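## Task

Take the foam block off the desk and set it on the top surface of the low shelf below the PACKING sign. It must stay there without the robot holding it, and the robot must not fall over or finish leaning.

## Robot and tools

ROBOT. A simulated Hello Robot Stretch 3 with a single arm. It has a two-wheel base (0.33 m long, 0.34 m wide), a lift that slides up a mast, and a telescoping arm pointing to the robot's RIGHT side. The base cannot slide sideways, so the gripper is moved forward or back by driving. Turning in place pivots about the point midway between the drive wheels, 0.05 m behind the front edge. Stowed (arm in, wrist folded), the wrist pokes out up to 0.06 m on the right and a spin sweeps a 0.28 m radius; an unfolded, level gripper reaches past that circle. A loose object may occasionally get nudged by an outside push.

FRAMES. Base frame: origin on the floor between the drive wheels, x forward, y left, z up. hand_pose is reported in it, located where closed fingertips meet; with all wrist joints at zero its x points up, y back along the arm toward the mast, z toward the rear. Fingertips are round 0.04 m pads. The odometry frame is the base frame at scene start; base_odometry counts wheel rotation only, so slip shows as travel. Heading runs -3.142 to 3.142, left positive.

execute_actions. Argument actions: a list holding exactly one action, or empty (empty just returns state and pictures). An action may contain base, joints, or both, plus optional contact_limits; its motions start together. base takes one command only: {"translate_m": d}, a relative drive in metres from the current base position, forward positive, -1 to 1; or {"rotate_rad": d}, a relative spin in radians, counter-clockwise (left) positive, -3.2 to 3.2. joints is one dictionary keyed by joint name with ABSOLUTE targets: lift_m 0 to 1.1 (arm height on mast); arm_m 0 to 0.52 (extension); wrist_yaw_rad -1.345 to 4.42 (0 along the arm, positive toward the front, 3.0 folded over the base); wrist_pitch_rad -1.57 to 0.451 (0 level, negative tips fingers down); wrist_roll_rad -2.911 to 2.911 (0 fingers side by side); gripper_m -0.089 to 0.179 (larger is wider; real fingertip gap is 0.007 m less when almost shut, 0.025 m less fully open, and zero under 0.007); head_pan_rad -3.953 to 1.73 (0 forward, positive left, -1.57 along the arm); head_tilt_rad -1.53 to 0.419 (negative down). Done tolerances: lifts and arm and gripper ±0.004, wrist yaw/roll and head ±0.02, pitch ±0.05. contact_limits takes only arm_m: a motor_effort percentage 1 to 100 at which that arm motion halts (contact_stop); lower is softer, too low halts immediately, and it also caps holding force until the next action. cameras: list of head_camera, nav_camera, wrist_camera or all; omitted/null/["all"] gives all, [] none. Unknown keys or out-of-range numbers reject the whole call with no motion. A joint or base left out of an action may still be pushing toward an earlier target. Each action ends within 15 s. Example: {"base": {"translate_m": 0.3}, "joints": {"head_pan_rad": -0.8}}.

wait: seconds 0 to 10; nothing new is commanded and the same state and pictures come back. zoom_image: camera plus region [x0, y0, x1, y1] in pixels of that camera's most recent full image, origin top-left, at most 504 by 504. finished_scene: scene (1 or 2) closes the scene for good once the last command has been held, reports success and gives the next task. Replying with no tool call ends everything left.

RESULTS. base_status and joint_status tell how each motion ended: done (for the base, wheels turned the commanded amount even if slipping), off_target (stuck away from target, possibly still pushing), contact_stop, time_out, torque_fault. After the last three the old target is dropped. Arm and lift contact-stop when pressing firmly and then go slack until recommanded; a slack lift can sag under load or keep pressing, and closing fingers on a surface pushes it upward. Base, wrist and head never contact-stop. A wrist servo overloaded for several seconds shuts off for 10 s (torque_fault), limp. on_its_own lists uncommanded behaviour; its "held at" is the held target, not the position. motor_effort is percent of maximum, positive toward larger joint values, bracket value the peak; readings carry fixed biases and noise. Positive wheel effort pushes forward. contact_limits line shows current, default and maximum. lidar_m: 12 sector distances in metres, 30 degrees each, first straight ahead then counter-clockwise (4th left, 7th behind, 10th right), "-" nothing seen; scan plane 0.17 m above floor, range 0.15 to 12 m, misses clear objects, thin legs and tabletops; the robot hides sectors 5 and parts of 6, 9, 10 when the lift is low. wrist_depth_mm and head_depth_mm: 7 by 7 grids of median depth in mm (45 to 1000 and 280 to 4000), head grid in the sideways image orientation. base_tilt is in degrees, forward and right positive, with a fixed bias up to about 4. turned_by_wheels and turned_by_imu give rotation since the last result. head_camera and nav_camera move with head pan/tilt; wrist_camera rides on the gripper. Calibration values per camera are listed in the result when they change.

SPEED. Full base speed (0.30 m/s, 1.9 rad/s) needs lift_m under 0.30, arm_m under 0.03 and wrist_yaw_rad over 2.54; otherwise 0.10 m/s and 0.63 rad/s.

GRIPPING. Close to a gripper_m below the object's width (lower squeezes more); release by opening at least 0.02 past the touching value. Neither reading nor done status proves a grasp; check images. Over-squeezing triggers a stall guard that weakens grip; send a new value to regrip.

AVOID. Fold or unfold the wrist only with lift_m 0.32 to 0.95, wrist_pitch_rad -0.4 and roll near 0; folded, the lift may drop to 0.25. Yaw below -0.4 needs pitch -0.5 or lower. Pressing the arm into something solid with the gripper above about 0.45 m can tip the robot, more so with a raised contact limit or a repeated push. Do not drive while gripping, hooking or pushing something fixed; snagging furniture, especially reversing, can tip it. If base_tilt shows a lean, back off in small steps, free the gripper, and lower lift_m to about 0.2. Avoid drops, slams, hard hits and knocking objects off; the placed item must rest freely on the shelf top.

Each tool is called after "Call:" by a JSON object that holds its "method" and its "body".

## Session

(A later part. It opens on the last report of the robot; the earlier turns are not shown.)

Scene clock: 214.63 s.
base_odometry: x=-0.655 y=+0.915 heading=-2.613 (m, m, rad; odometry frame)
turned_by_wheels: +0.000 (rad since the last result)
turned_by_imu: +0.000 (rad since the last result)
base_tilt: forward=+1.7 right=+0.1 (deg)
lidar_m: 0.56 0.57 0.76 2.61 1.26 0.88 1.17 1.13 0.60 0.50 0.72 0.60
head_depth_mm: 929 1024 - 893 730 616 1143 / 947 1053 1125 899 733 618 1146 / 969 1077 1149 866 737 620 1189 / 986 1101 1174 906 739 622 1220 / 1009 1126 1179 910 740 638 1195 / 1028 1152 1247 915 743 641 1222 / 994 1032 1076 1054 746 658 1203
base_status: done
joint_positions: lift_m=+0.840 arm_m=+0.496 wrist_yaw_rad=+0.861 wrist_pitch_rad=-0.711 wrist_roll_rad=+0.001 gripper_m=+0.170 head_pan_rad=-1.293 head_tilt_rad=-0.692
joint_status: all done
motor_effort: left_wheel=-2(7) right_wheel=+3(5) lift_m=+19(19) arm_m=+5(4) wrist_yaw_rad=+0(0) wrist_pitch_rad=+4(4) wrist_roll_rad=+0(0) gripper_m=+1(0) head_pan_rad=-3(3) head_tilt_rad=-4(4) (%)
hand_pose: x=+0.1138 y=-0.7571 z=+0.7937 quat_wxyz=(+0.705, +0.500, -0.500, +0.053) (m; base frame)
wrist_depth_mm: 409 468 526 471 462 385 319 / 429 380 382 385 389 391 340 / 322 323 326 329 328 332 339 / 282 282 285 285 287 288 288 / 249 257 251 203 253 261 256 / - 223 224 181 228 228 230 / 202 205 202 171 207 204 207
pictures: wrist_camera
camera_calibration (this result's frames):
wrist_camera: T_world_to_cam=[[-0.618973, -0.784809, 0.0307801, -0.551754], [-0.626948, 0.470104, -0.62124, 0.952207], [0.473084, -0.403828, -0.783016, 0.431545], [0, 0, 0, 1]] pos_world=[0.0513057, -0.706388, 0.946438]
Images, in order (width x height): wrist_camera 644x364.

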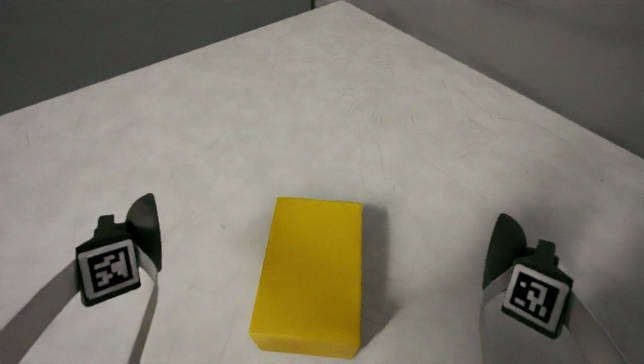

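Call:
{"method": "execute_actions", "body": {"actions": [{"joints": {"lift_m": 0.797}}], "cameras": ["wrist_camera", "head_camera"]}}

Scene clock: 221.03 s.
base_odometry: x=-0.655 y=+0.915 heading=-2.613 (m, m, rad; odometry frame)
turned_by_wheels: +0.000 (rad since the last result)
turned_by_imu: +0.001 (rad since the last result)
base_tilt: forward=+1.7 right=+0.1 (deg)
lidar_m: 0.56 0.58 0.76 2.61 1.25 0.88 1.17 1.13 0.60 0.50 0.72 0.60
head_depth_mm: 928 1028 1109 868 731 615 1141 / 946 1055 1134 870 734 617 1143 / 967 1073 1148 870 735 619 1190 / 988 1100 1176 909 737 621 1214 / 1005 1123 1184 908 740 638 1196 / 1028 1146 1249 915 741 642 1225 / 997 1036 1078 1053 745 656 1201
base_status: not commanded
joint_positions: lift_m=+0.797 arm_m=+0.496 wrist_yaw_rad=+0.861 wrist_pitch_rad=-0.711 wrist_roll_rad=+0.001 gripper_m=+0.170 head_pan_rad=-1.293 head_tilt_rad=-0.692
joint_status: all done
motor_effort: left_wheel=-2(1) right_wheel=+2(3) lift_m=+18(16) arm_m=+5(5) wrist_yaw_rad=+0(0) wrist_pitch_rad=+4(4) wrist_roll_rad=+0(0) gripper_m=+0(0) head_pan_rad=-4(2) head_tilt_rad=-4(3) (%)
hand_pose: x=+0.1138 y=-0.7571 z=+0.7507 quat_wxyz=(+0.705, +0.500, -0.500, +0.053) (m; base frame)
wrist_depth_mm: 407 438 373 376 382 375 317 / 305 308 307 312 313 316 319 / 262 263 264 266 266 268 269 / 228 230 230 174 232 232 234 / 203 208 200 154 206 211 207 / - 179 176 139 184 185 186 / 165 166 164 157 167 166 169
pictures: head_camera (sideways: a quarter turn clockwise sets it upright), wrist_camera
camera_calibration (this result's frames):
head_camera: T_world_to_cam=[[-0.14182, 0.61524, -0.775478, 1.0292], [0.961283, 0.272576, 0.0404536, -0.0580314], [0.236266, -0.739717, -0.630077, 0.777795], [0, 0, 0, 1]] pos_world=[0.0179798, -0.042041, 1.29054]
wrist_camera: T_world_to_cam=[[-0.618972, -0.784809, 0.0307786, -0.55043], [-0.626964, 0.470118, -0.621213, 0.925479], [0.473064, -0.403811, -0.783037, 0.397908], [0, 0, 0, 1]] pos_world=[0.0513048, -0.706387, 0.903438]
Images, in order (width x height): head_camera 896x504, wrist_camera 644x364.

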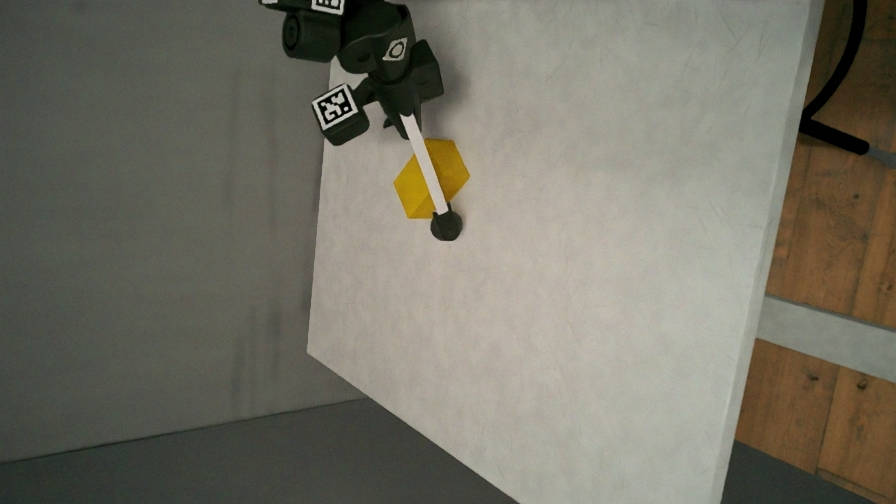

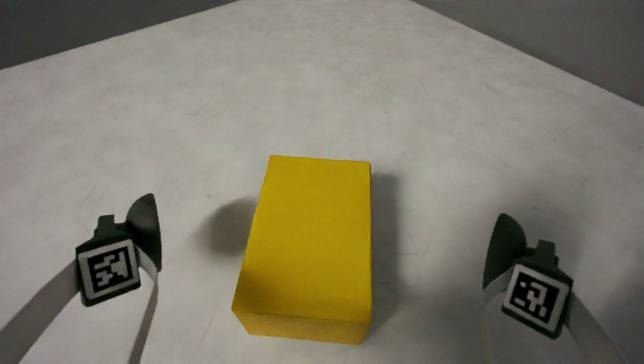

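Call:
{"method": "execute_actions", "body": {"actions": [{"joints": {"lift_m": 0.79}}], "cameras": []}}

Call:
{"method": "execute_actions", "body": {"actions": [{"joints": {"gripper_m": 0.03}}], "cameras": ["wrist_camera"]}}

Scene clock: 230.87 s.
base_odometry: x=-0.655 y=+0.915 heading=-2.613 (m, m, rad; odometry frame)
turned_by_wheels: +0.000 (rad since the last result)
turned_by_imu: +0.001 (rad since the last result)
base_tilt: forward=+1.7 right=+0.1 (deg)
lidar_m: 0.56 0.57 0.76 2.60 1.26 0.88 1.17 1.13 0.60 0.50 0.73 0.59
head_depth_mm: 930 1032 1115 868 729 616 1138 / 945 1052 1144 873 733 620 1145 / 963 1078 1149 874 735 620 1193 / 984 1098 1176 907 739 622 1212 / 1005 1130 1185 911 739 638 1201 / 1024 1153 1247 914 745 641 1220 / 994 1035 1076 1057 745 657 1201
base_status: not commanded
joint_positions: lift_m=+0.790 arm_m=+0.496 wrist_yaw_rad=+0.861 wrist_pitch_rad=-0.711 wrist_roll_rad=+0.001 gripper_m=+0.170 head_pan_rad=-1.293 head_tilt_rad=-0.692
joint_status: all done
motor_effort: left_wheel=-1(2) right_wheel=+2(2) lift_m=+18(19) arm_m=+5(5) wrist_yaw_rad=+0(0) wrist_pitch_rad=+4(4) wrist_roll_rad=+0(0) gripper_m=+1(1) head_pan_rad=-2(3) head_tilt_rad=-4(4) (%)
hand_pose: x=+0.1138 y=-0.7571 z=+0.7438 quat_wxyz=(+0.705, +0.500, -0.500, +0.053) (m; base frame)
wrist_depth_mm: 401 360 362 358 361 370 317 / 291 295 297 301 302 301 312 / 252 251 254 255 256 257 258 / 219 221 221 165 223 225 225 / 194 200 191 146 197 203 200 / - 172 169 131 177 178 178 / 159 158 157 154 161 160 162
pictures: none
No camera images: the call's "cameras" was empty. Leave "cameras" out to get every camera's image.

Scene clock: 232.77 s.
base_odometry: x=-0.655 y=+0.915 heading=-2.613 (m, m, rad; odometry frame)
turned_by_wheels: +0.000 (rad since the last result)
turned_by_imu: +0.000 (rad since the last result)
base_tilt: forward=+1.7 right=+0.1 (deg)
lidar_m: 0.56 0.57 0.76 2.61 1.26 0.88 1.17 1.13 0.60 0.49 0.72 0.59
head_depth_mm: 930 1029 1112 866 731 616 1145 / 947 1054 1140 872 734 617 1141 / 967 1077 1147 874 735 622 1191 / 987 1101 1172 908 739 622 1217 / 1007 1126 1186 909 742 638 1199 / 1029 1154 1245 916 743 642 1223 / 994 1034 1078 1052 746 658 1208
base_status: not commanded
joint_positions: lift_m=+0.790 arm_m=+0.496 wrist_yaw_rad=+0.861 wrist_pitch_rad=-0.712 wrist_roll_rad=+0.001 gripper_m=+0.031 head_pan_rad=-1.293 head_tilt_rad=-0.692
joint_status: all done
motor_effort: left_wheel=-2(2) right_wheel=+2(2) lift_m=+18(18) arm_m=+5(5) wrist_yaw_rad=+0(0) wrist_pitch_rad=+5(5) wrist_roll_rad=+0(0) gripper_m=-11(83) head_pan_rad=-2(3) head_tilt_rad=-4(4) (%)
hand_pose: x=+0.1136 y=-0.7569 z=+0.7435 quat_wxyz=(+0.705, +0.501, -0.499, +0.052) (m; base frame)
wrist_depth_mm: 402 354 356 362 360 365 320 / 291 295 295 300 301 301 311 / 250 252 253 253 256 257 257 / 219 219 221 163 222 224 224 / 194 195 192 144 198 198 199 / 175 175 169 131 133 179 179 / 159 158 158 155 159 161 162
pictures: wrist_camera
camera_calibration (this result's frames):
wrist_camera: T_world_to_cam=[[-0.618939, -0.784838, 0.0307184, -0.550176], [-0.627633, 0.470693, -0.620101, 0.920457], [0.47222, -0.403084, -0.783921, 0.393702], [0, 0, 0, 1]] pos_world=[0.0512694, -0.706357, 0.896308]
Images, in order (width x height): wrist_camera 644x364.

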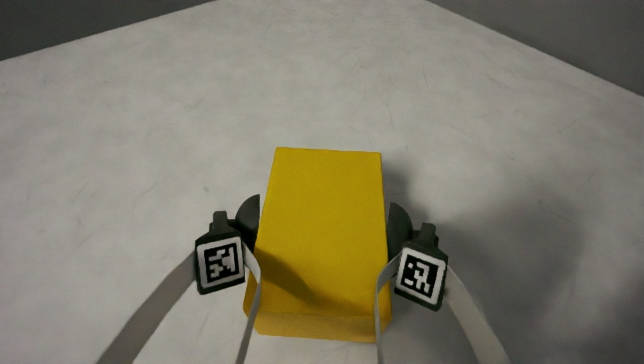

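Gripped. Lift it.

Call:
{"method": "execute_actions", "body": {"actions": [{"joints": {"lift_m": 0.88}}], "cameras": ["wrist_camera"]}}

Scene clock: 240.00 s.
base_odometry: x=-0.655 y=+0.915 heading=-2.613 (m, m, rad; odometry frame)
turned_by_wheels: +0.000 (rad since the last result)
turned_by_imu: +0.001 (rad since the last result)
base_tilt: forward=+1.8 right=+0.1 (deg)
lidar_m: 0.56 0.58 0.76 2.61 1.25 0.88 1.17 1.13 0.60 0.49 0.72 0.60
head_depth_mm: 928 1011 1048 894 729 617 1145 / 947 1047 1153 900 733 618 1144 / 967 1073 1161 876 735 620 1190 / 987 1098 1169 907 737 622 1215 / 1008 1123 1183 910 742 637 1198 / 1029 1153 1250 913 744 642 1226 / 996 1033 1078 1058 745 656 1199
base_status: not commanded
joint_positions: lift_m=+0.880 arm_m=+0.496 wrist_yaw_rad=+0.861 wrist_pitch_rad=-0.713 wrist_roll_rad=+0.001 gripper_m=+0.031 head_pan_rad=-1.293 head_tilt_rad=-0.692
joint_status: all done
motor_effort: left_wheel=-2(2) right_wheel=+2(2) lift_m=+36(37) arm_m=+5(5) wrist_yaw_rad=+0(0) wrist_pitch_rad=+5(5) wrist_roll_rad=+0(0) gripper_m=-12(12) head_pan_rad=-3(3) head_tilt_rad=-4(4) (%)
hand_pose: x=+0.1135 y=-0.7568 z=+0.8324 quat_wxyz=(+0.705, +0.501, -0.499, +0.052) (m; base frame)
wrist_depth_mm: 404 462 552 587 491 385 316 / 441 496 447 451 454 410 338 / 412 380 378 384 382 390 362 / 330 330 332 163 334 338 338 / 292 294 288 144 296 298 303 / 262 264 254 130 133 267 268 / 239 240 238 155 239 243 245
pictures: wrist_camera
camera_calibration (this result's frames):
wrist_camera: T_world_to_cam=[[-0.618915, -0.784859, 0.0306731, -0.552879], [-0.628135, 0.471126, -0.619263, 0.97509], [0.471583, -0.402538, -0.784584, 0.464523], [0, 0, 0, 1]] pos_world=[0.0512427, -0.706334, 0.985253]
Images, in order (width x height): wrist_camera 644x364.

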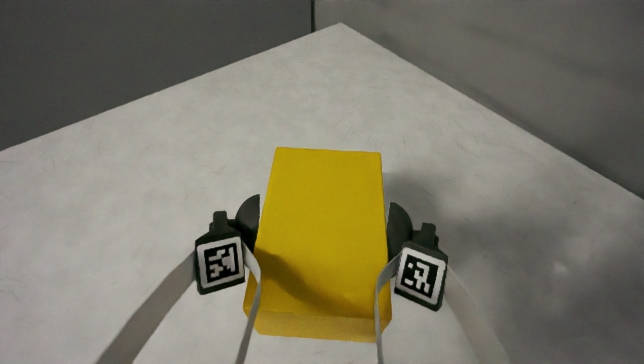

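Call:
{"method": "execute_actions", "body": {"actions": [{"joints": {"arm_m": 0.0, "wrist_pitch_rad": -0.4, "head_pan_rad": 0.6, "head_tilt_rad": -0.2}}], "cameras": ["nav_camera"]}}

Call:
{"method": "execute_actions", "body": {"actions": [{"joints": {"wrist_yaw_rad": 2.65}}], "cameras": ["wrist_camera", "nav_camera"]}}

Scene clock: 256.00 s.
base_odometry: x=-0.655 y=+0.915 heading=-2.613 (m, m, rad; odometry frame)
turned_by_wheels: +0.000 (rad since the last result)
turned_by_imu: +0.001 (rad since the last result)
base_tilt: forward=+1.7 right=+0.1 (deg)
lidar_m: 0.56 0.57 0.76 2.61 1.26 0.88 1.17 1.14 0.60 0.50 0.72 0.60
head_depth_mm: 467 481 497 515 533 551 571 / 492 507 525 543 563 585 608 / 518 535 555 577 598 622 649 / 548 568 590 612 639 666 698 / 581 603 627 655 683 715 750 / 617 644 675 702 737 773 815 / 661 691 723 757 800 841 889
base_status: not commanded
joint_positions: lift_m=+0.880 arm_m=+0.000 wrist_yaw_rad=+0.861 wrist_pitch_rad=-0.426 wrist_roll_rad=+0.001 gripper_m=+0.031 head_pan_rad=+0.593 head_tilt_rad=-0.211
joint_status: all done
motor_effort: left_wheel=-1(2) right_wheel=+2(2) lift_m=+36(36) arm_m=-6(7) wrist_yaw_rad=+0(0) wrist_pitch_rad=+10(10) wrist_roll_rad=+0(0) gripper_m=-11(11) head_pan_rad=+1(29) head_tilt_rad=+5(30) (%)
hand_pose: x=+0.1479 y=-0.2910 z=+0.8903 quat_wxyz=(+0.691, +0.424, -0.566, +0.152) (m; base frame)
wrist_depth_mm: 370 418 498 595 772 802 655 / 402 450 538 668 863 834 688 / 427 479 580 705 666 680 673 / 439 517 582 163 511 525 533 / 475 577 439 145 416 422 426 / 511 606 715 130 133 353 355 / 549 708 872 155 293 305 308
pictures: nav_camera (sideways: a quarter turn counterclockwise sets it upright)
camera_calibration (this result's frames):
nav_camera: T_world_to_cam=[[0.19437, 0.0925473, 0.976553, -1.22809], [0.512105, -0.858677, -0.0205514, 0.0759612], [0.836641, 0.504092, -0.214295, 0.234495], [0, 0, 0, 1]] pos_world=[0.00361548, 0.0606757, 1.25111]
Images, in order (width x height): nav_camera 672x504.

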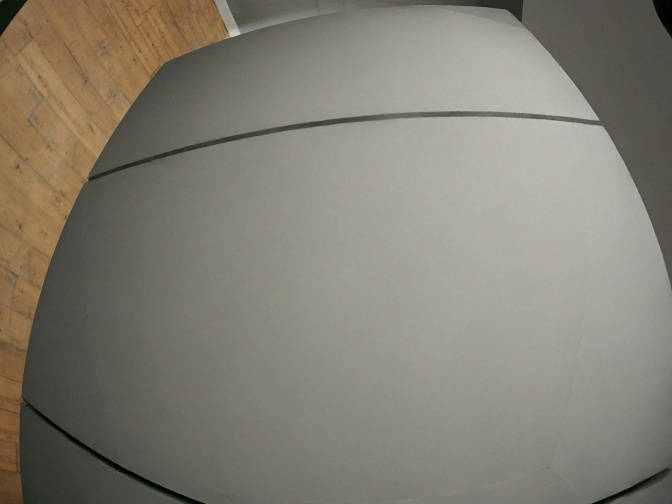

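Scene clock: 257.90 s.
base_odometry: x=-0.655 y=+0.915 heading=-2.613 (m, m, rad; odometry frame)
turned_by_wheels: +0.000 (rad since the last result)
turned_by_imu: +0.000 (rad since the last result)
base_tilt: forward=+1.7 right=+0.1 (deg)
lidar_m: 0.56 0.57 0.76 2.60 1.26 0.88 1.17 1.13 0.60 0.50 0.72 0.60
head_depth_mm: 467 482 498 514 532 551 572 / 491 508 525 543 563 585 607 / 518 536 555 576 598 620 650 / 548 567 590 612 639 666 695 / 581 602 627 654 683 715 751 / 617 643 672 703 735 774 815 / 660 691 723 758 798 841 890
base_status: not commanded
joint_positions: lift_m=+0.880 arm_m=+0.000 wrist_yaw_rad=+2.647 wrist_pitch_rad=-0.426 wrist_roll_rad=+0.001 gripper_m=+0.031 head_pan_rad=+0.593 head_tilt_rad=-0.211
joint_status: all done
motor_effort: left_wheel=-2(2) right_wheel=+2(3) lift_m=+36(36) arm_m=-5(5) wrist_yaw_rad=+3(4) wrist_pitch_rad=+10(10) wrist_roll_rad=+0(0) gripper_m=-11(11) head_pan_rad=+3(2) head_tilt_rad=+5(5) (%)
hand_pose: x=+0.0848 y=+0.0512 z=+0.8904 quat_wxyz=(+0.315, +0.707, -0.024, +0.633) (m; base frame)
wrist_depth_mm: - - - - 698 518 417 / - - - - 747 546 427 / - - - - 786 566 445 / - - - 163 788 582 460 / - - - 145 750 618 470 / - - - 130 133 637 492 / - - - 154 982 652 508
pictures: nav_camera (sideways: a quarter turn counterclockwise sets it upright), wrist_camera
camera_calibration (this result's frames):
nav_camera: T_world_to_cam=[[0.19437, 0.0925473, 0.976553, -1.22809], [0.512105, -0.858677, -0.0205514, 0.0759612], [0.836641, 0.504092, -0.214295, 0.234495], [0, 0, 0, 1]] pos_world=[0.00361549, 0.0606757, 1.25111]
wrist_camera: T_world_to_cam=[[0.894234, -0.445675, 0.0414603, -0.0934835], [-0.227258, -0.531874, -0.81576, 0.80467], [0.385615, 0.720058, -0.576903, 0.613694], [0, 0, 0, 1]] pos_world=[0.0298135, -0.0555755, 1.01433]
Images, in order (width x height): nav_camera 672x504, wrist_camera 644x364.

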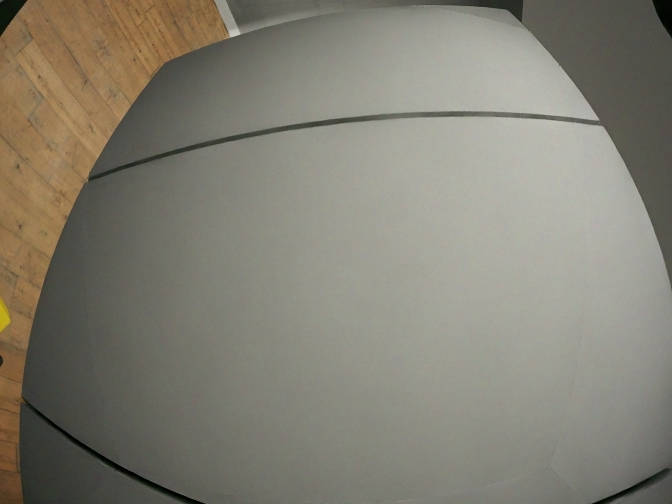

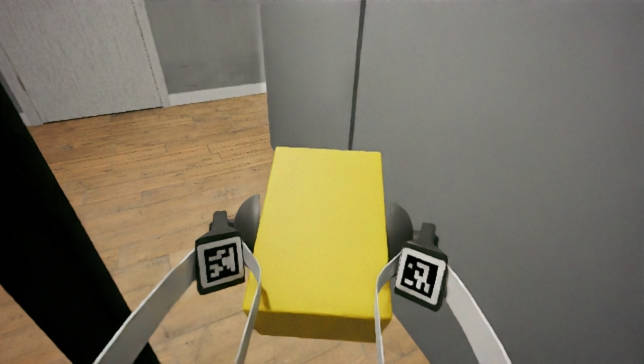

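Call:
{"method": "execute_actions", "body": {"actions": [{"joints": {"lift_m": 0.29, "head_pan_rad": 0.0, "head_tilt_rad": -0.3}}], "cameras": []}}

Call:
{"method": "execute_actions", "body": {"actions": [{"base": {"rotate_rad": 1.59}}], "cameras": ["nav_camera", "wrist_camera"]}}

Scene clock: 270.50 s.
base_odometry: x=-0.655 y=+0.915 heading=-2.613 (m, m, rad; odometry frame)
turned_by_wheels: +0.000 (rad since the last result)
turned_by_imu: +0.001 (rad since the last result)
base_tilt: forward=+1.7 right=+0.0 (deg)
lidar_m: 0.56 0.58 0.76 2.61 1.25 0.88 1.17 1.13 0.60 0.50 0.72 0.60
head_depth_mm: 468 493 517 542 575 606 649 / 459 481 506 533 564 597 635 / 458 480 504 531 560 594 631 / 456 478 502 528 557 591 628 / 454 475 500 525 554 588 625 / 452 474 497 523 552 585 621 / 450 472 495 522 549 582 617
base_status: not commanded
joint_positions: lift_m=+0.290 arm_m=+0.000 wrist_yaw_rad=+2.647 wrist_pitch_rad=-0.425 wrist_roll_rad=+0.001 gripper_m=+0.031 head_pan_rad=+0.007 head_tilt_rad=-0.296
joint_status: all done
motor_effort: left_wheel=-1(1) right_wheel=+2(2) lift_m=+18(34) arm_m=-5(5) wrist_yaw_rad=+3(3) wrist_pitch_rad=+10(10) wrist_roll_rad=+0(0) gripper_m=-12(12) head_pan_rad=-4(27) head_tilt_rad=-2(11) (%)
hand_pose: x=+0.0848 y=+0.0514 z=+0.3015 quat_wxyz=(+0.314, +0.707, -0.024, +0.634) (m; base frame)
wrist_depth_mm: - - - - 698 519 417 / - - - - 737 547 431 / 895 894 938 958 778 579 446 / 704 721 717 163 713 585 456 / - 577 563 145 592 582 473 / - 510 - 130 133 515 485 / - - - 155 425 438 441
pictures: none
No camera images: the call's "cameras" was empty. Leave "cameras" out to get every camera's image.

Scene clock: 272.83 s.
base_odometry: x=-0.655 y=+0.915 heading=-1.023 (m, m, rad; odometry frame)
turned_by_wheels: +1.590 (rad since the last result)
turned_by_imu: +1.552 (rad since the last result)
base_tilt: forward=+1.7 right=+0.1 (deg)
lidar_m: 2.61 1.25 0.88 1.17 1.13 0.60 0.50 0.72 0.59 0.56 0.58 0.76
head_depth_mm: 2319 2418 1594 1631 1663 1701 1546 / 2328 2438 2573 2712 2791 2033 1604 / 2319 2434 2552 2690 2776 2047 1609 / 2300 2413 2543 2696 2770 2065 1606 / 2271 2389 2523 2650 2742 2085 1619 / 2272 2408 2514 2650 2747 2083 1637 / 2277 2364 2510 2634 2741 2095 1637
base_status: done
joint_positions: lift_m=+0.290 arm_m=+0.000 wrist_yaw_rad=+2.647 wrist_pitch_rad=-0.425 wrist_roll_rad=+0.001 gripper_m=+0.031 head_pan_rad=+0.007 head_tilt_rad=-0.297
joint_status: not commanded
motor_effort: left_wheel=-2(10) right_wheel=+3(13) lift_m=+18(19) arm_m=-5(5) wrist_yaw_rad=+3(3) wrist_pitch_rad=+10(9) wrist_roll_rad=+0(0) gripper_m=-11(11) head_pan_rad=-3(3) head_tilt_rad=-2(2) (%)
hand_pose: x=+0.0847 y=+0.0514 z=+0.3015 quat_wxyz=(+0.314, +0.707, -0.024, +0.634) (m; base frame)
wrist_depth_mm: 899 - - - - - - / 965 - - - - - - / 907 938 919 945 966 971 - / 706 721 714 164 738 755 771 / - 580 567 145 603 612 611 / - 500 - 131 133 512 514 / - - - 155 429 437 451
pictures: nav_camera (sideways: a quarter turn counterclockwise sets it upright), wrist_camera
camera_calibration (this result's frames):
nav_camera: T_world_to_cam=[[0.2958, -0.0298313, 0.954784, -1.20026], [-0.0498286, -0.998633, -0.015764, 0.0731544], [0.953949, -0.0429126, -0.296883, 0.341271], [0, 0, 0, 1]] pos_world=[0.0331276, 0.0518939, 1.24846]
wrist_camera: T_world_to_cam=[[0.894413, -0.445314, 0.0414869, -0.0690226], [-0.226729, -0.531425, -0.816199, 0.324391], [0.385512, 0.720613, -0.576279, 0.273682], [0, 0, 0, 1]] pos_world=[0.0297758, -0.0555661, 0.425349]
Images, in order (width x height): nav_camera 672x504, wrist_camera 644x364.

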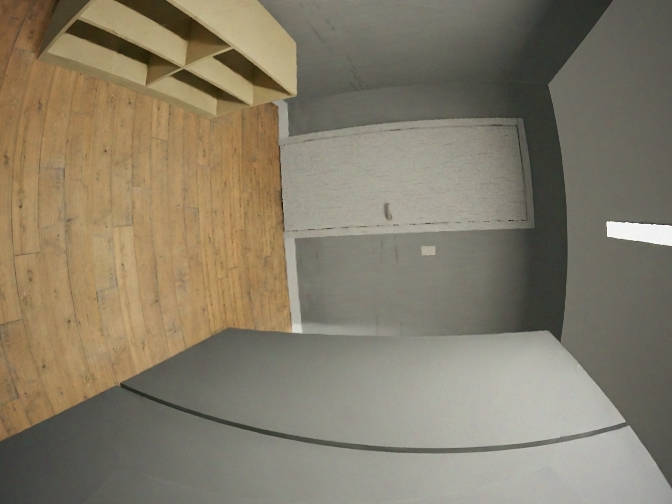

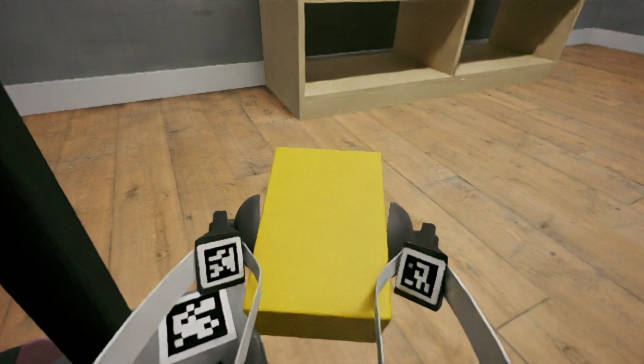

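Call:
{"method": "execute_actions", "body": {"actions": [{"base": {"translate_m": 1.0}}], "cameras": []}}

Call:
{"method": "execute_actions", "body": {"actions": [{"base": {"translate_m": 0.9}, "joints": {"head_pan_rad": -1.3, "head_tilt_rad": -0.2}}], "cameras": ["nav_camera", "head_camera"]}}

Scene clock: 282.63 s.
base_odometry: x=-0.134 y=+0.061 heading=-1.023 (m, m, rad; odometry frame)
turned_by_wheels: +0.000 (rad since the last result)
turned_by_imu: +0.009 (rad since the last result)
base_tilt: forward=+1.7 right=+0.1 (deg)
lidar_m: 1.61 1.67 0.99 0.81 1.02 1.66 1.54 0.77 0.55 0.53 0.54 0.73
head_depth_mm: 1443 1500 1589 1673 1765 1848 1596 / 1428 1509 1581 1670 1757 1850 1602 / 1432 1500 1581 1658 1744 1840 1608 / 1423 1485 1562 1646 1735 1832 1613 / 1404 1473 1546 1629 1720 1828 1612 / 1406 1472 1535 1630 1716 1808 1626 / 1395 1467 1536 1623 1714 1803 1625
base_status: done
joint_positions: lift_m=+0.290 arm_m=+0.000 wrist_yaw_rad=+2.648 wrist_pitch_rad=-0.425 wrist_roll_rad=+0.001 gripper_m=+0.031 head_pan_rad=+0.007 head_tilt_rad=-0.297
joint_status: not commanded
motor_effort: left_wheel=-3(9) right_wheel=+3(11) lift_m=+18(18) arm_m=-5(5) wrist_yaw_rad=+3(3) wrist_pitch_rad=+10(10) wrist_roll_rad=+0(0) gripper_m=-12(11) head_pan_rad=-3(2) head_tilt_rad=-1(2) (%)
hand_pose: x=+0.0847 y=+0.0514 z=+0.3015 quat_wxyz=(+0.314, +0.707, -0.024, +0.634) (m; base frame)
wrist_depth_mm: 918 978 - - - - - / 936 - - - - - - / 772 822 872 927 958 959 - / 694 701 727 163 723 746 740 / - 577 567 145 597 607 612 / - 512 - 130 133 502 515 / - - - 155 428 445 442
pictures: none
No camera images: the call's "cameras" was empty. Leave "cameras" out to get every camera's image.

Scene clock: 287.47 s.
base_odometry: x=+0.334 y=-0.708 heading=-1.024 (m, m, rad; odometry frame)
turned_by_wheels: +0.000 (rad since the last result)
turned_by_imu: +0.008 (rad since the last result)
base_tilt: forward=+1.7 right=+0.1 (deg)
lidar_m: 0.72 0.75 1.01 1.19 0.95 1.22 2.16 0.73 0.55 0.77 1.09 0.78
head_depth_mm: 3041 3185 3284 3408 3436 2314 1750 / 3134 3248 3342 3498 3426 2328 1766 / 3200 3284 3442 3596 2915 2359 1785 / 2794 2878 2903 2995 2948 2355 1773 / 2015 2046 2064 2086 2140 2137 1777 / 1579 1598 1596 1594 1649 1673 1651 / 1310 1317 1326 1333 1352 1361 1363
base_status: done
joint_positions: lift_m=+0.290 arm_m=+0.000 wrist_yaw_rad=+2.648 wrist_pitch_rad=-0.425 wrist_roll_rad=+0.001 gripper_m=+0.031 head_pan_rad=-1.293 head_tilt_rad=-0.211
joint_status: all done
motor_effort: left_wheel=-2(7) right_wheel=+3(10) lift_m=+18(18) arm_m=-5(5) wrist_yaw_rad=+3(2) wrist_pitch_rad=+10(10) wrist_roll_rad=+0(0) gripper_m=-11(12) head_pan_rad=-3(32) head_tilt_rad=+5(15) (%)
hand_pose: x=+0.0847 y=+0.0514 z=+0.3015 quat_wxyz=(+0.314, +0.707, -0.024, +0.634) (m; base frame)
wrist_depth_mm: 938 - - - 944 680 555 / 938 - - - - 740 576 / 832 917 936 940 910 741 594 / 706 703 727 163 737 743 610 / - 579 564 145 601 609 597 / - 509 - 130 133 507 515 / - - - 155 429 440 443
pictures: head_camera (sideways: a quarter turn clockwise sets it upright), nav_camera (sideways: a quarter turn counterclockwise sets it upright)
camera_calibration (this result's frames):
head_camera: T_world_to_cam=[[-0.0240715, 0.201787, -0.979134, 1.29418], [0.956039, 0.290964, 0.0364603, -0.0528251], [0.29225, -0.935212, -0.19992, 0.217701], [0, 0, 0, 1]] pos_world=[0.0180325, -0.0421817, 1.31262]
nav_camera: T_world_to_cam=[[0.0277357, -0.213407, 0.97657, -1.2271], [-0.975103, -0.220796, -0.0205557, 0.0850389], [0.220009, -0.951686, -0.214217, 0.238155], [0, 0, 0, 1]] pos_world=[0.0645597, -0.0164448, 1.25111]
Images, in order (width x height): head_camera 896x504, nav_camera 672x504.

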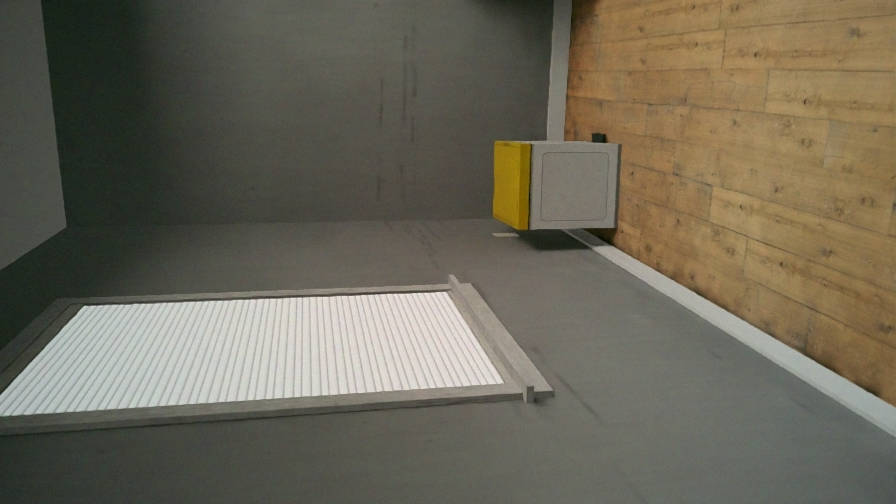

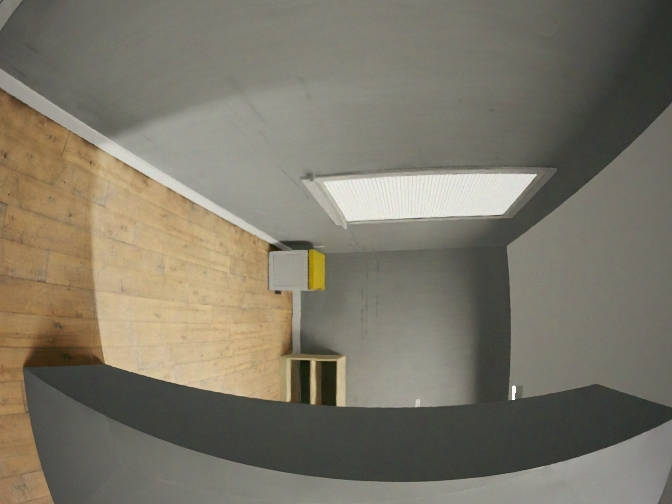

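Call:
{"method": "execute_actions", "body": {"actions": [{"base": {"translate_m": 0.17}}], "cameras": []}}

Call:
{"method": "execute_actions", "body": {"actions": [{"base": {"rotate_rad": -1.59}, "joints": {"head_pan_rad": 0.0, "head_tilt_rad": -0.25}}], "cameras": ["nav_camera", "head_camera"]}}

Scene clock: 297.07 s.
base_odometry: x=+0.422 y=-0.853 heading=-1.024 (m, m, rad; odometry frame)
turned_by_wheels: +0.000 (rad since the last result)
turned_by_imu: +0.002 (rad since the last result)
base_tilt: forward=+1.7 right=+0.1 (deg)
lidar_m: 0.55 0.58 0.78 1.23 1.27 1.35 2.14 0.72 0.63 2.45 0.84 0.61
head_depth_mm: 3052 3168 3288 3384 3422 2336 1766 / 3151 3241 3390 3411 2902 2323 1766 / 3034 3279 3385 3421 2904 2356 1770 / 2149 2183 2208 2237 2308 2176 1771 / 1546 1567 1580 1575 1631 1660 1639 / 1225 1237 1247 1258 1276 1289 1295 / 1004 1015 1018 1031 1034 1042 1049
base_status: done
joint_positions: lift_m=+0.290 arm_m=+0.000 wrist_yaw_rad=+2.648 wrist_pitch_rad=-0.425 wrist_roll_rad=+0.001 gripper_m=+0.031 head_pan_rad=-1.293 head_tilt_rad=-0.211
joint_status: not commanded
motor_effort: left_wheel=-2(8) right_wheel=+3(11) lift_m=+18(18) arm_m=-5(5) wrist_yaw_rad=+3(2) wrist_pitch_rad=+10(10) wrist_roll_rad=+0(0) gripper_m=-12(12) head_pan_rad=-3(3) head_tilt_rad=+5(5) (%)
hand_pose: x=+0.0847 y=+0.0514 z=+0.3015 quat_wxyz=(+0.314, +0.707, -0.024, +0.634) (m; base frame)
wrist_depth_mm: 938 - - - 713 527 419 / - - - - 756 551 434 / 892 921 925 944 817 566 446 / 713 719 715 162 708 597 461 / - 580 564 145 599 576 471 / - 505 - 130 133 510 486 / - - - 154 431 438 445
pictures: none
No camera images: the call's "cameras" was empty. Leave "cameras" out to get every camera's image.

Scene clock: 299.33 s.
base_odometry: x=+0.422 y=-0.853 heading=-2.614 (m, m, rad; odometry frame)
turned_by_wheels: -1.590 (rad since the last result)
turned_by_imu: -1.551 (rad since the last result)
base_tilt: forward=+1.7 right=+0.1 (deg)
lidar_m: 2.48 0.85 0.61 0.55 0.58 0.77 1.23 0.94 1.35 2.16 0.73 0.63
head_depth_mm: 3212 3357 3472 3560 3133 2111 1627 / 3181 3305 3494 3510 3134 2203 1688 / 3187 3294 3443 3560 3137 2219 1702 / 3149 3272 3417 3556 3176 2219 1700 / 3157 3274 3390 3519 2919 2236 1703 / 3158 3223 3349 3096 2851 2235 1720 / 2273 2208 2136 2100 2052 1982 1719
base_status: done
joint_positions: lift_m=+0.290 arm_m=+0.000 wrist_yaw_rad=+2.648 wrist_pitch_rad=-0.425 wrist_roll_rad=+0.001 gripper_m=+0.031 head_pan_rad=-0.007 head_tilt_rad=-0.247
joint_status: all done
motor_effort: left_wheel=+4(14) right_wheel=-4(10) lift_m=+18(19) arm_m=-5(5) wrist_yaw_rad=+3(2) wrist_pitch_rad=+10(10) wrist_roll_rad=+0(0) gripper_m=-12(12) head_pan_rad=+2(27) head_tilt_rad=-1(8) (%)
hand_pose: x=+0.0847 y=+0.0514 z=+0.3015 quat_wxyz=(+0.314, +0.707, -0.024, +0.634) (m; base frame)
wrist_depth_mm: 447 507 573 643 727 860 - / 483 532 615 705 812 976 - / 523 573 689 748 880 992 - / 575 633 694 163 743 743 745 / - 581 562 145 605 596 611 / - 503 - 130 133 513 520 / - - - 155 431 442 445
pictures: head_camera (sideways: a quarter turn clockwise sets it upright), nav_camera (sideways: a quarter turn counterclockwise sets it upright)
camera_calibration (this result's frames):
head_camera: T_world_to_cam=[[-0.235679, 0.0338548, -0.971241, 1.28515], [-0.00923023, 0.99927, 0.0370716, -0.0477311], [0.971787, 0.0177018, -0.235195, 0.25947], [0, 0, 0, 1]] pos_world=[0.0502937, -0.000405345, 1.31099]
nav_camera: T_world_to_cam=[[0.24776, -0.033603, 0.968239, -1.21755], [-0.0628453, -0.997851, -0.0185494, 0.0768612], [0.966781, -0.0562535, -0.249339, 0.279314], [0, 0, 0, 1]] pos_world=[0.036454, 0.0514952, 1.24994]
Images, in order (width x height): head_camera 896x504, nav_camera 672x504.

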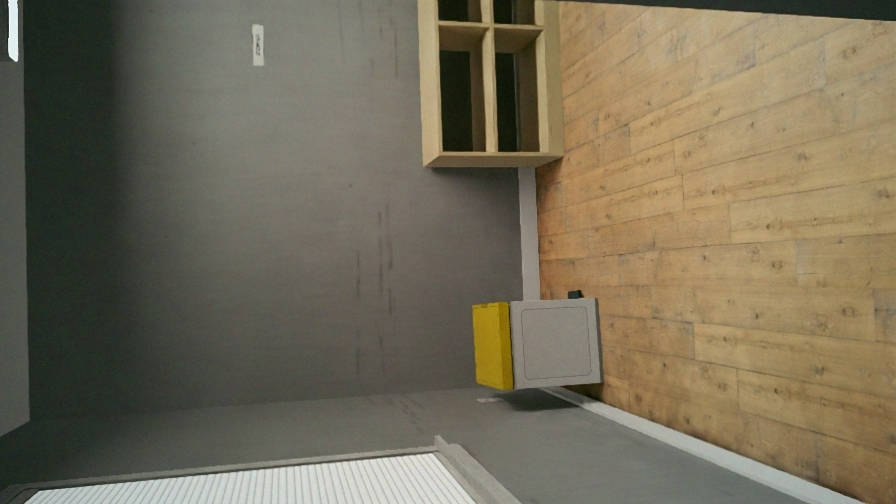

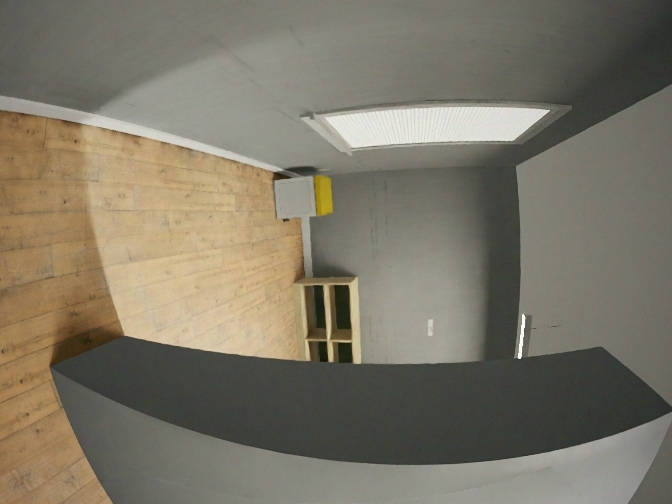

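Call:
{"method": "zoom_image", "body": {"camera": "head_camera", "region": [220, 10, 300, 80]}}

Call:
{"method": "execute_actions", "body": {"actions": [{"base": {"translate_m": 1.0}}], "cameras": ["nav_camera", "head_camera"]}}

Region (220, 10, 300, 80) of head_camera's 896x504 image, scaled by 6.300, with more detail than that image has; it fills the top 441 rows of this view, and the rest is white.

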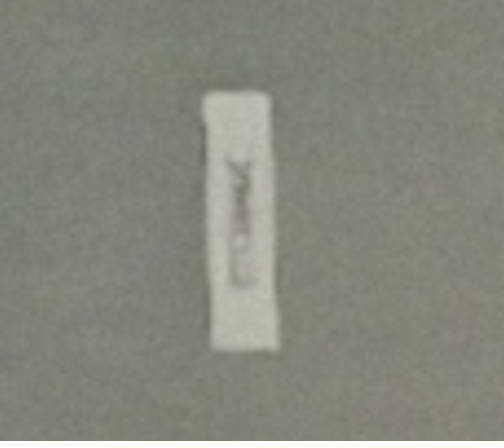

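Scene clock: 310.47 s.
base_odometry: x=-0.441 y=-1.357 heading=-2.613 (m, m, rad; odometry frame)
turned_by_wheels: +0.000 (rad since the last result)
turned_by_imu: +0.010 (rad since the last result)
base_tilt: forward=+1.7 right=+0.0 (deg)
lidar_m: 1.83 0.87 0.62 0.60 0.62 0.84 1.87 0.52 0.38 0.37 2.89 2.40
head_depth_mm: 2276 2380 2443 2525 2637 2192 1687 / 2255 2351 2450 2550 2601 2189 1688 / 2258 2331 2459 2576 2669 2207 1681 / 2245 2352 2441 2549 2673 2220 1702 / 2236 2344 2445 2543 2605 1985 1705 / 2232 2333 2420 2516 2118 1949 1722 / 2209 2212 2160 2112 2046 1951 1716
base_status: done
joint_positions: lift_m=+0.290 arm_m=+0.000 wrist_yaw_rad=+2.648 wrist_pitch_rad=-0.425 wrist_roll_rad=+0.001 gripper_m=+0.031 head_pan_rad=-0.007 head_tilt_rad=-0.248
joint_status: not commanded
motor_effort: left_wheel=+3(13) right_wheel=-3(8) lift_m=+18(18) arm_m=-5(5) wrist_yaw_rad=+3(2) wrist_pitch_rad=+10(9) wrist_roll_rad=+0(0) gripper_m=-12(11) head_pan_rad=+2(2) head_tilt_rad=-1(2) (%)
hand_pose: x=+0.0846 y=+0.0514 z=+0.3015 quat_wxyz=(+0.314, +0.707, -0.024, +0.634) (m; base frame)
wrist_depth_mm: 481 523 589 659 758 881 - / 520 570 629 727 831 - - / 559 617 687 751 895 970 - / 612 642 697 163 743 765 762 / - 576 567 145 597 614 618 / - 509 - 130 133 515 514 / - - - 155 431 441 448
pictures: head_camera (sideways: a quarter turn clockwise sets it upright), nav_camera (sideways: a quarter turn counterclockwise sets it upright)
camera_calibration (this result's frames):
head_camera: T_world_to_cam=[[-0.236269, 0.0338459, -0.971098, 1.28497], [-0.00926289, 0.999269, 0.0370814, -0.0477436], [0.971644, 0.0177564, -0.235783, 0.260235], [0, 0, 0, 1]] pos_world=[0.0502992, -0.000402947, 1.31096]
nav_camera: T_world_to_cam=[[0.248347, -0.0335934, 0.968088, -1.21735], [-0.0628015, -0.997854, -0.0185156, 0.0768169], [0.966633, -0.0561991, -0.249924, 0.280076], [0, 0, 0, 1]] pos_world=[0.0364197, 0.0514971, 1.24993]
Images, in order (width x height): head_camera 896x504, nav_camera 672x504.

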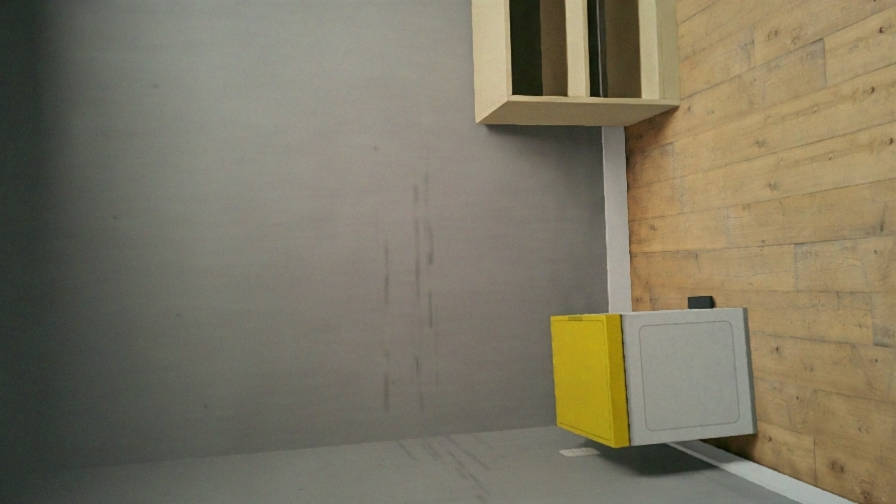

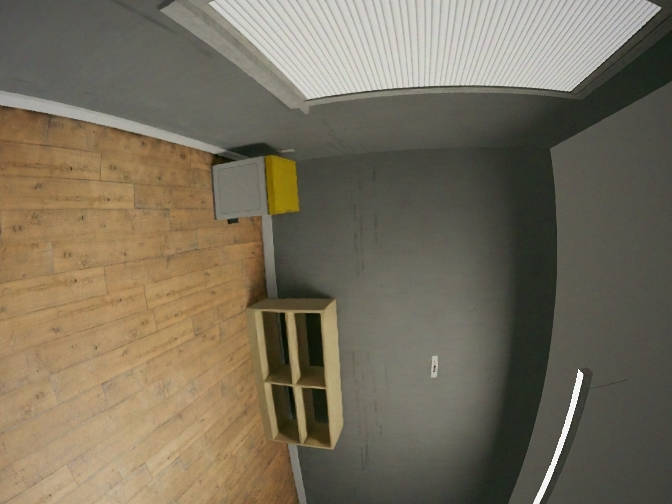

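Call:
{"method": "zoom_image", "body": {"camera": "nav_camera", "region": [400, 340, 470, 400]}}

Call:
{"method": "execute_actions", "body": {"actions": [{"base": {"translate_m": 0.6}, "joints": {"head_pan_rad": -0.7, "head_tilt_rad": -0.1}}], "cameras": ["nav_camera", "head_camera"]}}

Region (400, 340, 470, 400) of nav_camera's 672x504 image, scaled by 7.200, with more detail than that image has; it fills the top 432 rows of this view, and the rest is white.

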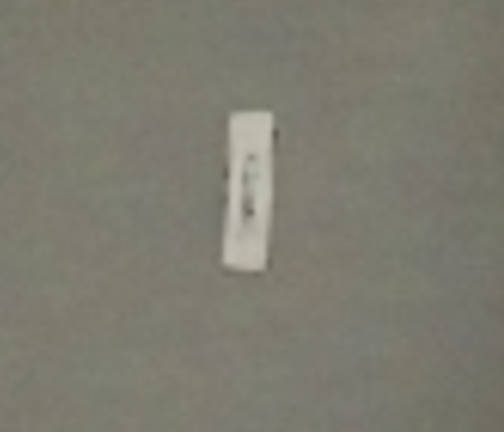

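Scene clock: 321.37 s.
base_odometry: x=-0.960 y=-1.659 heading=-2.613 (m, m, rad; odometry frame)
turned_by_wheels: +0.000 (rad since the last result)
turned_by_imu: +0.006 (rad since the last result)
base_tilt: forward=+1.7 right=+0.0 (deg)
lidar_m: 1.24 0.88 0.63 0.61 0.63 0.85 2.21 0.73 1.39 2.76 2.30 1.62
head_depth_mm: 2502 3276 3336 3351 3410 2784 2005 / 2470 2954 2979 3037 3097 2826 2031 / 2481 2658 2702 2726 2663 2347 2025 / 2340 2438 2471 2500 2490 2300 2007 / 2205 2227 2278 2299 2284 1936 1933 / 2058 2080 2091 2138 2151 1898 1848 / 1917 1940 1946 1975 1993 1824 1736
base_status: done
joint_positions: lift_m=+0.290 arm_m=+0.000 wrist_yaw_rad=+2.648 wrist_pitch_rad=-0.425 wrist_roll_rad=+0.001 gripper_m=+0.031 head_pan_rad=-0.693 head_tilt_rad=-0.112
joint_status: all done
motor_effort: left_wheel=+3(13) right_wheel=-2(7) lift_m=+18(18) arm_m=-5(5) wrist_yaw_rad=+2(3) wrist_pitch_rad=+10(10) wrist_roll_rad=+0(0) gripper_m=-11(11) head_pan_rad=-3(26) head_tilt_rad=+5(19) (%)
hand_pose: x=+0.0846 y=+0.0514 z=+0.3015 quat_wxyz=(+0.314, +0.707, -0.024, +0.634) (m; base frame)
wrist_depth_mm: 490 541 595 666 759 895 978 / 517 572 642 744 844 - 952 / 569 619 701 776 918 985 952 / 610 659 712 163 746 747 763 / - 581 563 144 599 607 615 / - 504 - 130 133 513 507 / - - - 155 428 441 448
pictures: head_camera (sideways: a quarter turn clockwise sets it upright), nav_camera (sideways: a quarter turn counterclockwise sets it upright)
camera_calibration (this result's frames):
head_camera: T_world_to_cam=[[-0.0582656, 0.0902283, -0.994215, 1.31415], [0.622032, 0.78223, 0.034536, -0.048287], [0.780821, -0.616421, -0.101702, 0.0868712], [0, 0, 0, 1]] pos_world=[0.038775, -0.0272528, 1.31705]
nav_camera: T_world_to_cam=[[0.0680004, -0.0978733, 0.992873, -1.24869], [-0.678326, -0.734304, -0.0259271, 0.0902246], [0.731608, -0.671728, -0.116323, 0.107608], [0, 0, 0, 1]] pos_world=[0.0673862, 0.0163219, 1.25465]
Images, in order (width x height): head_camera 896x504, nav_camera 672x504.

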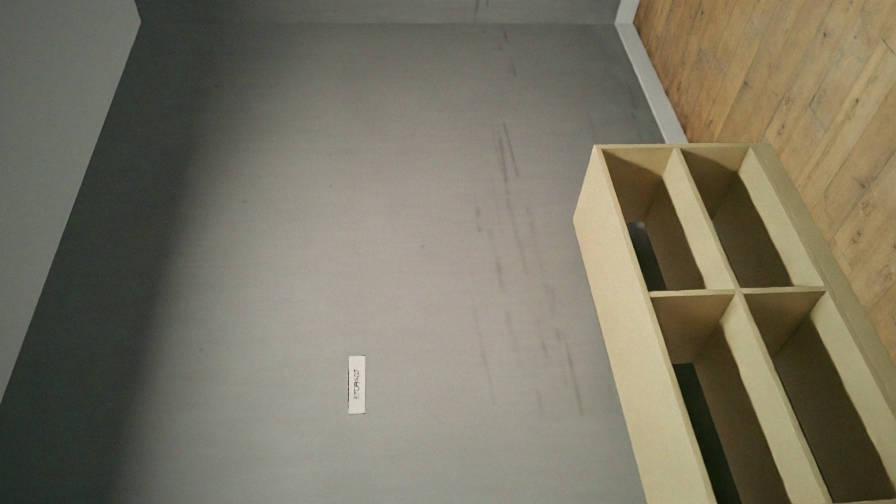

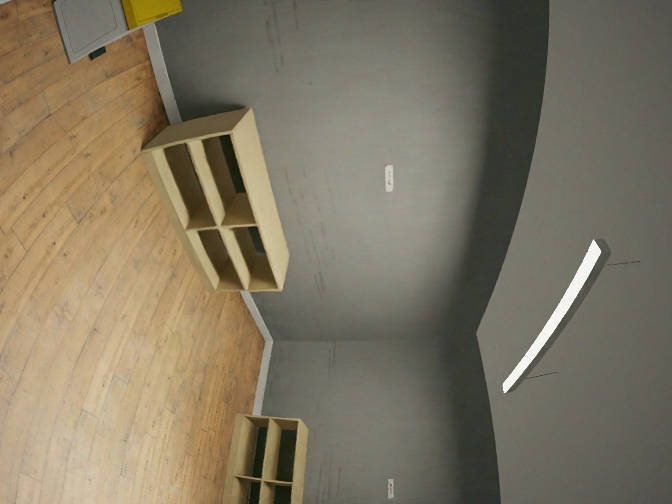

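Call:
{"method": "zoom_image", "body": {"camera": "head_camera", "region": [310, 340, 410, 430]}}

Call:
{"method": "execute_actions", "body": {"actions": [{"joints": {"head_pan_rad": -1.5, "head_tilt_rad": -0.1}}], "cameras": ["nav_camera", "head_camera"]}}

Region (310, 340, 410, 430) of head_camera's 896x504 image, scaled by 5.040, with more detail than that image has; it fills the top 454 rows of this view, and the rest is white.

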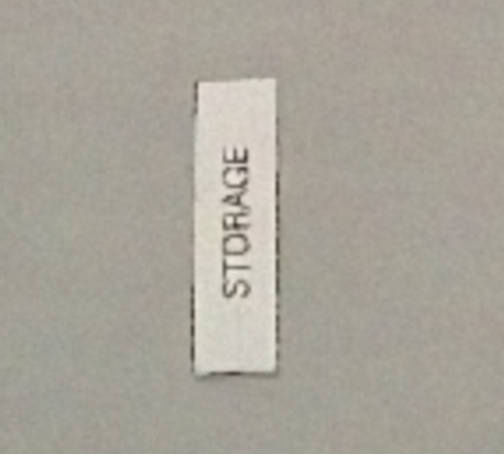

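Scene clock: 328.83 s.
base_odometry: x=-0.960 y=-1.659 heading=-2.613 (m, m, rad; odometry frame)
turned_by_wheels: +0.000 (rad since the last result)
turned_by_imu: +0.001 (rad since the last result)
base_tilt: forward=+1.7 right=+0.0 (deg)
lidar_m: 1.24 0.87 0.63 0.61 0.63 0.85 2.22 0.73 1.39 2.77 2.29 1.62
head_depth_mm: 2498 2938 2962 3018 3047 2711 2002 / 2488 2971 3048 3075 3105 2803 2015 / 2493 2986 3086 3092 3127 2801 2027 / 2450 3025 3077 3127 3151 2800 2031 / 2459 3020 3091 3127 3180 2842 2048 / 2420 3071 3124 3171 3198 2876 2057 / 2403 3098 3140 3196 3249 2896 2057
base_status: not commanded
joint_positions: lift_m=+0.290 arm_m=+0.000 wrist_yaw_rad=+2.648 wrist_pitch_rad=-0.425 wrist_roll_rad=+0.001 gripper_m=+0.031 head_pan_rad=-1.493 head_tilt_rad=-0.112
joint_status: all done
motor_effort: left_wheel=+3(3) right_wheel=-3(2) lift_m=+18(19) arm_m=-5(6) wrist_yaw_rad=+3(2) wrist_pitch_rad=+10(9) wrist_roll_rad=+0(0) gripper_m=-12(11) head_pan_rad=-3(30) head_tilt_rad=+5(5) (%)
hand_pose: x=+0.0846 y=+0.0514 z=+0.3015 quat_wxyz=(+0.314, +0.707, -0.024, +0.634) (m; base frame)
wrist_depth_mm: 490 531 591 677 763 863 957 / 525 572 646 720 839 - 971 / 559 624 697 782 915 969 945 / 607 650 710 163 741 749 770 / - 578 560 145 605 609 614 / - 506 - 130 133 510 518 / - - - 155 431 441 444
pictures: head_camera (sideways: a quarter turn clockwise sets it upright), nav_camera (sideways: a quarter turn counterclockwise sets it upright)
camera_calibration (this result's frames):
head_camera: T_world_to_cam=[[0.0241141, 0.104664, -0.994215, 1.31365], [0.994494, 0.0989345, 0.034536, -0.050559], [0.101977, -0.989574, -0.101702, 0.0910121], [0, 0, 0, 1]] pos_world=[0.0093221, -0.0424263, 1.31705]
nav_camera: T_world_to_cam=[[-0.0228139, -0.116973, 0.992873, -1.24814], [-0.999347, -0.0251625, -0.0259271, 0.0921828], [0.028016, -0.992816, -0.116323, 0.1119], [0, 0, 0, 1]] pos_world=[0.0605127, -0.0325832, 1.25465]
Images, in order (width x height): head_camera 896x504, nav_camera 672x504.

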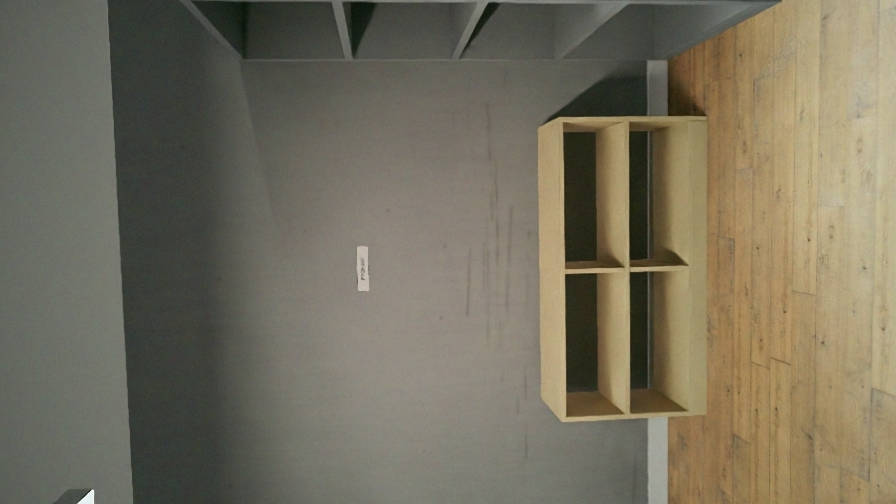

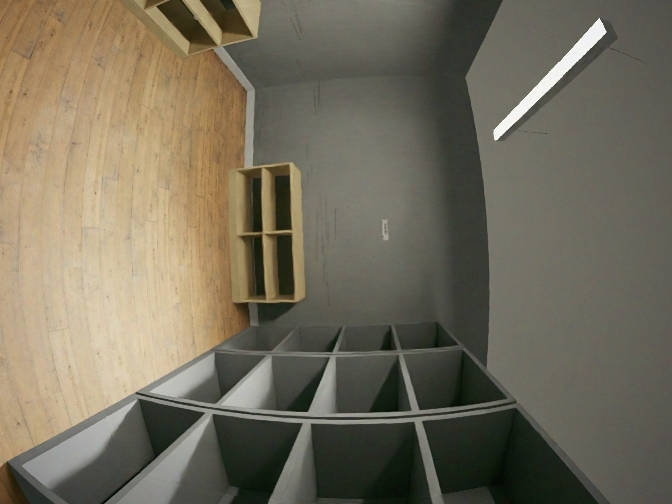

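Call:
{"method": "zoom_image", "body": {"camera": "head_camera", "region": [320, 235, 400, 305]}}

Region (320, 235, 400, 305) of head_camera's 896x504 image, scaled by 6.300, with more detail than that image has; it fills the top 441 rows of this view, and the rest is white.

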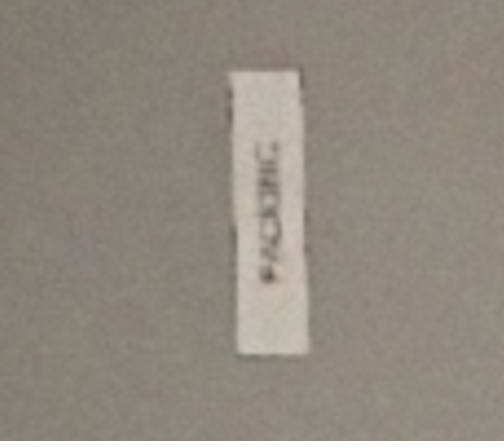

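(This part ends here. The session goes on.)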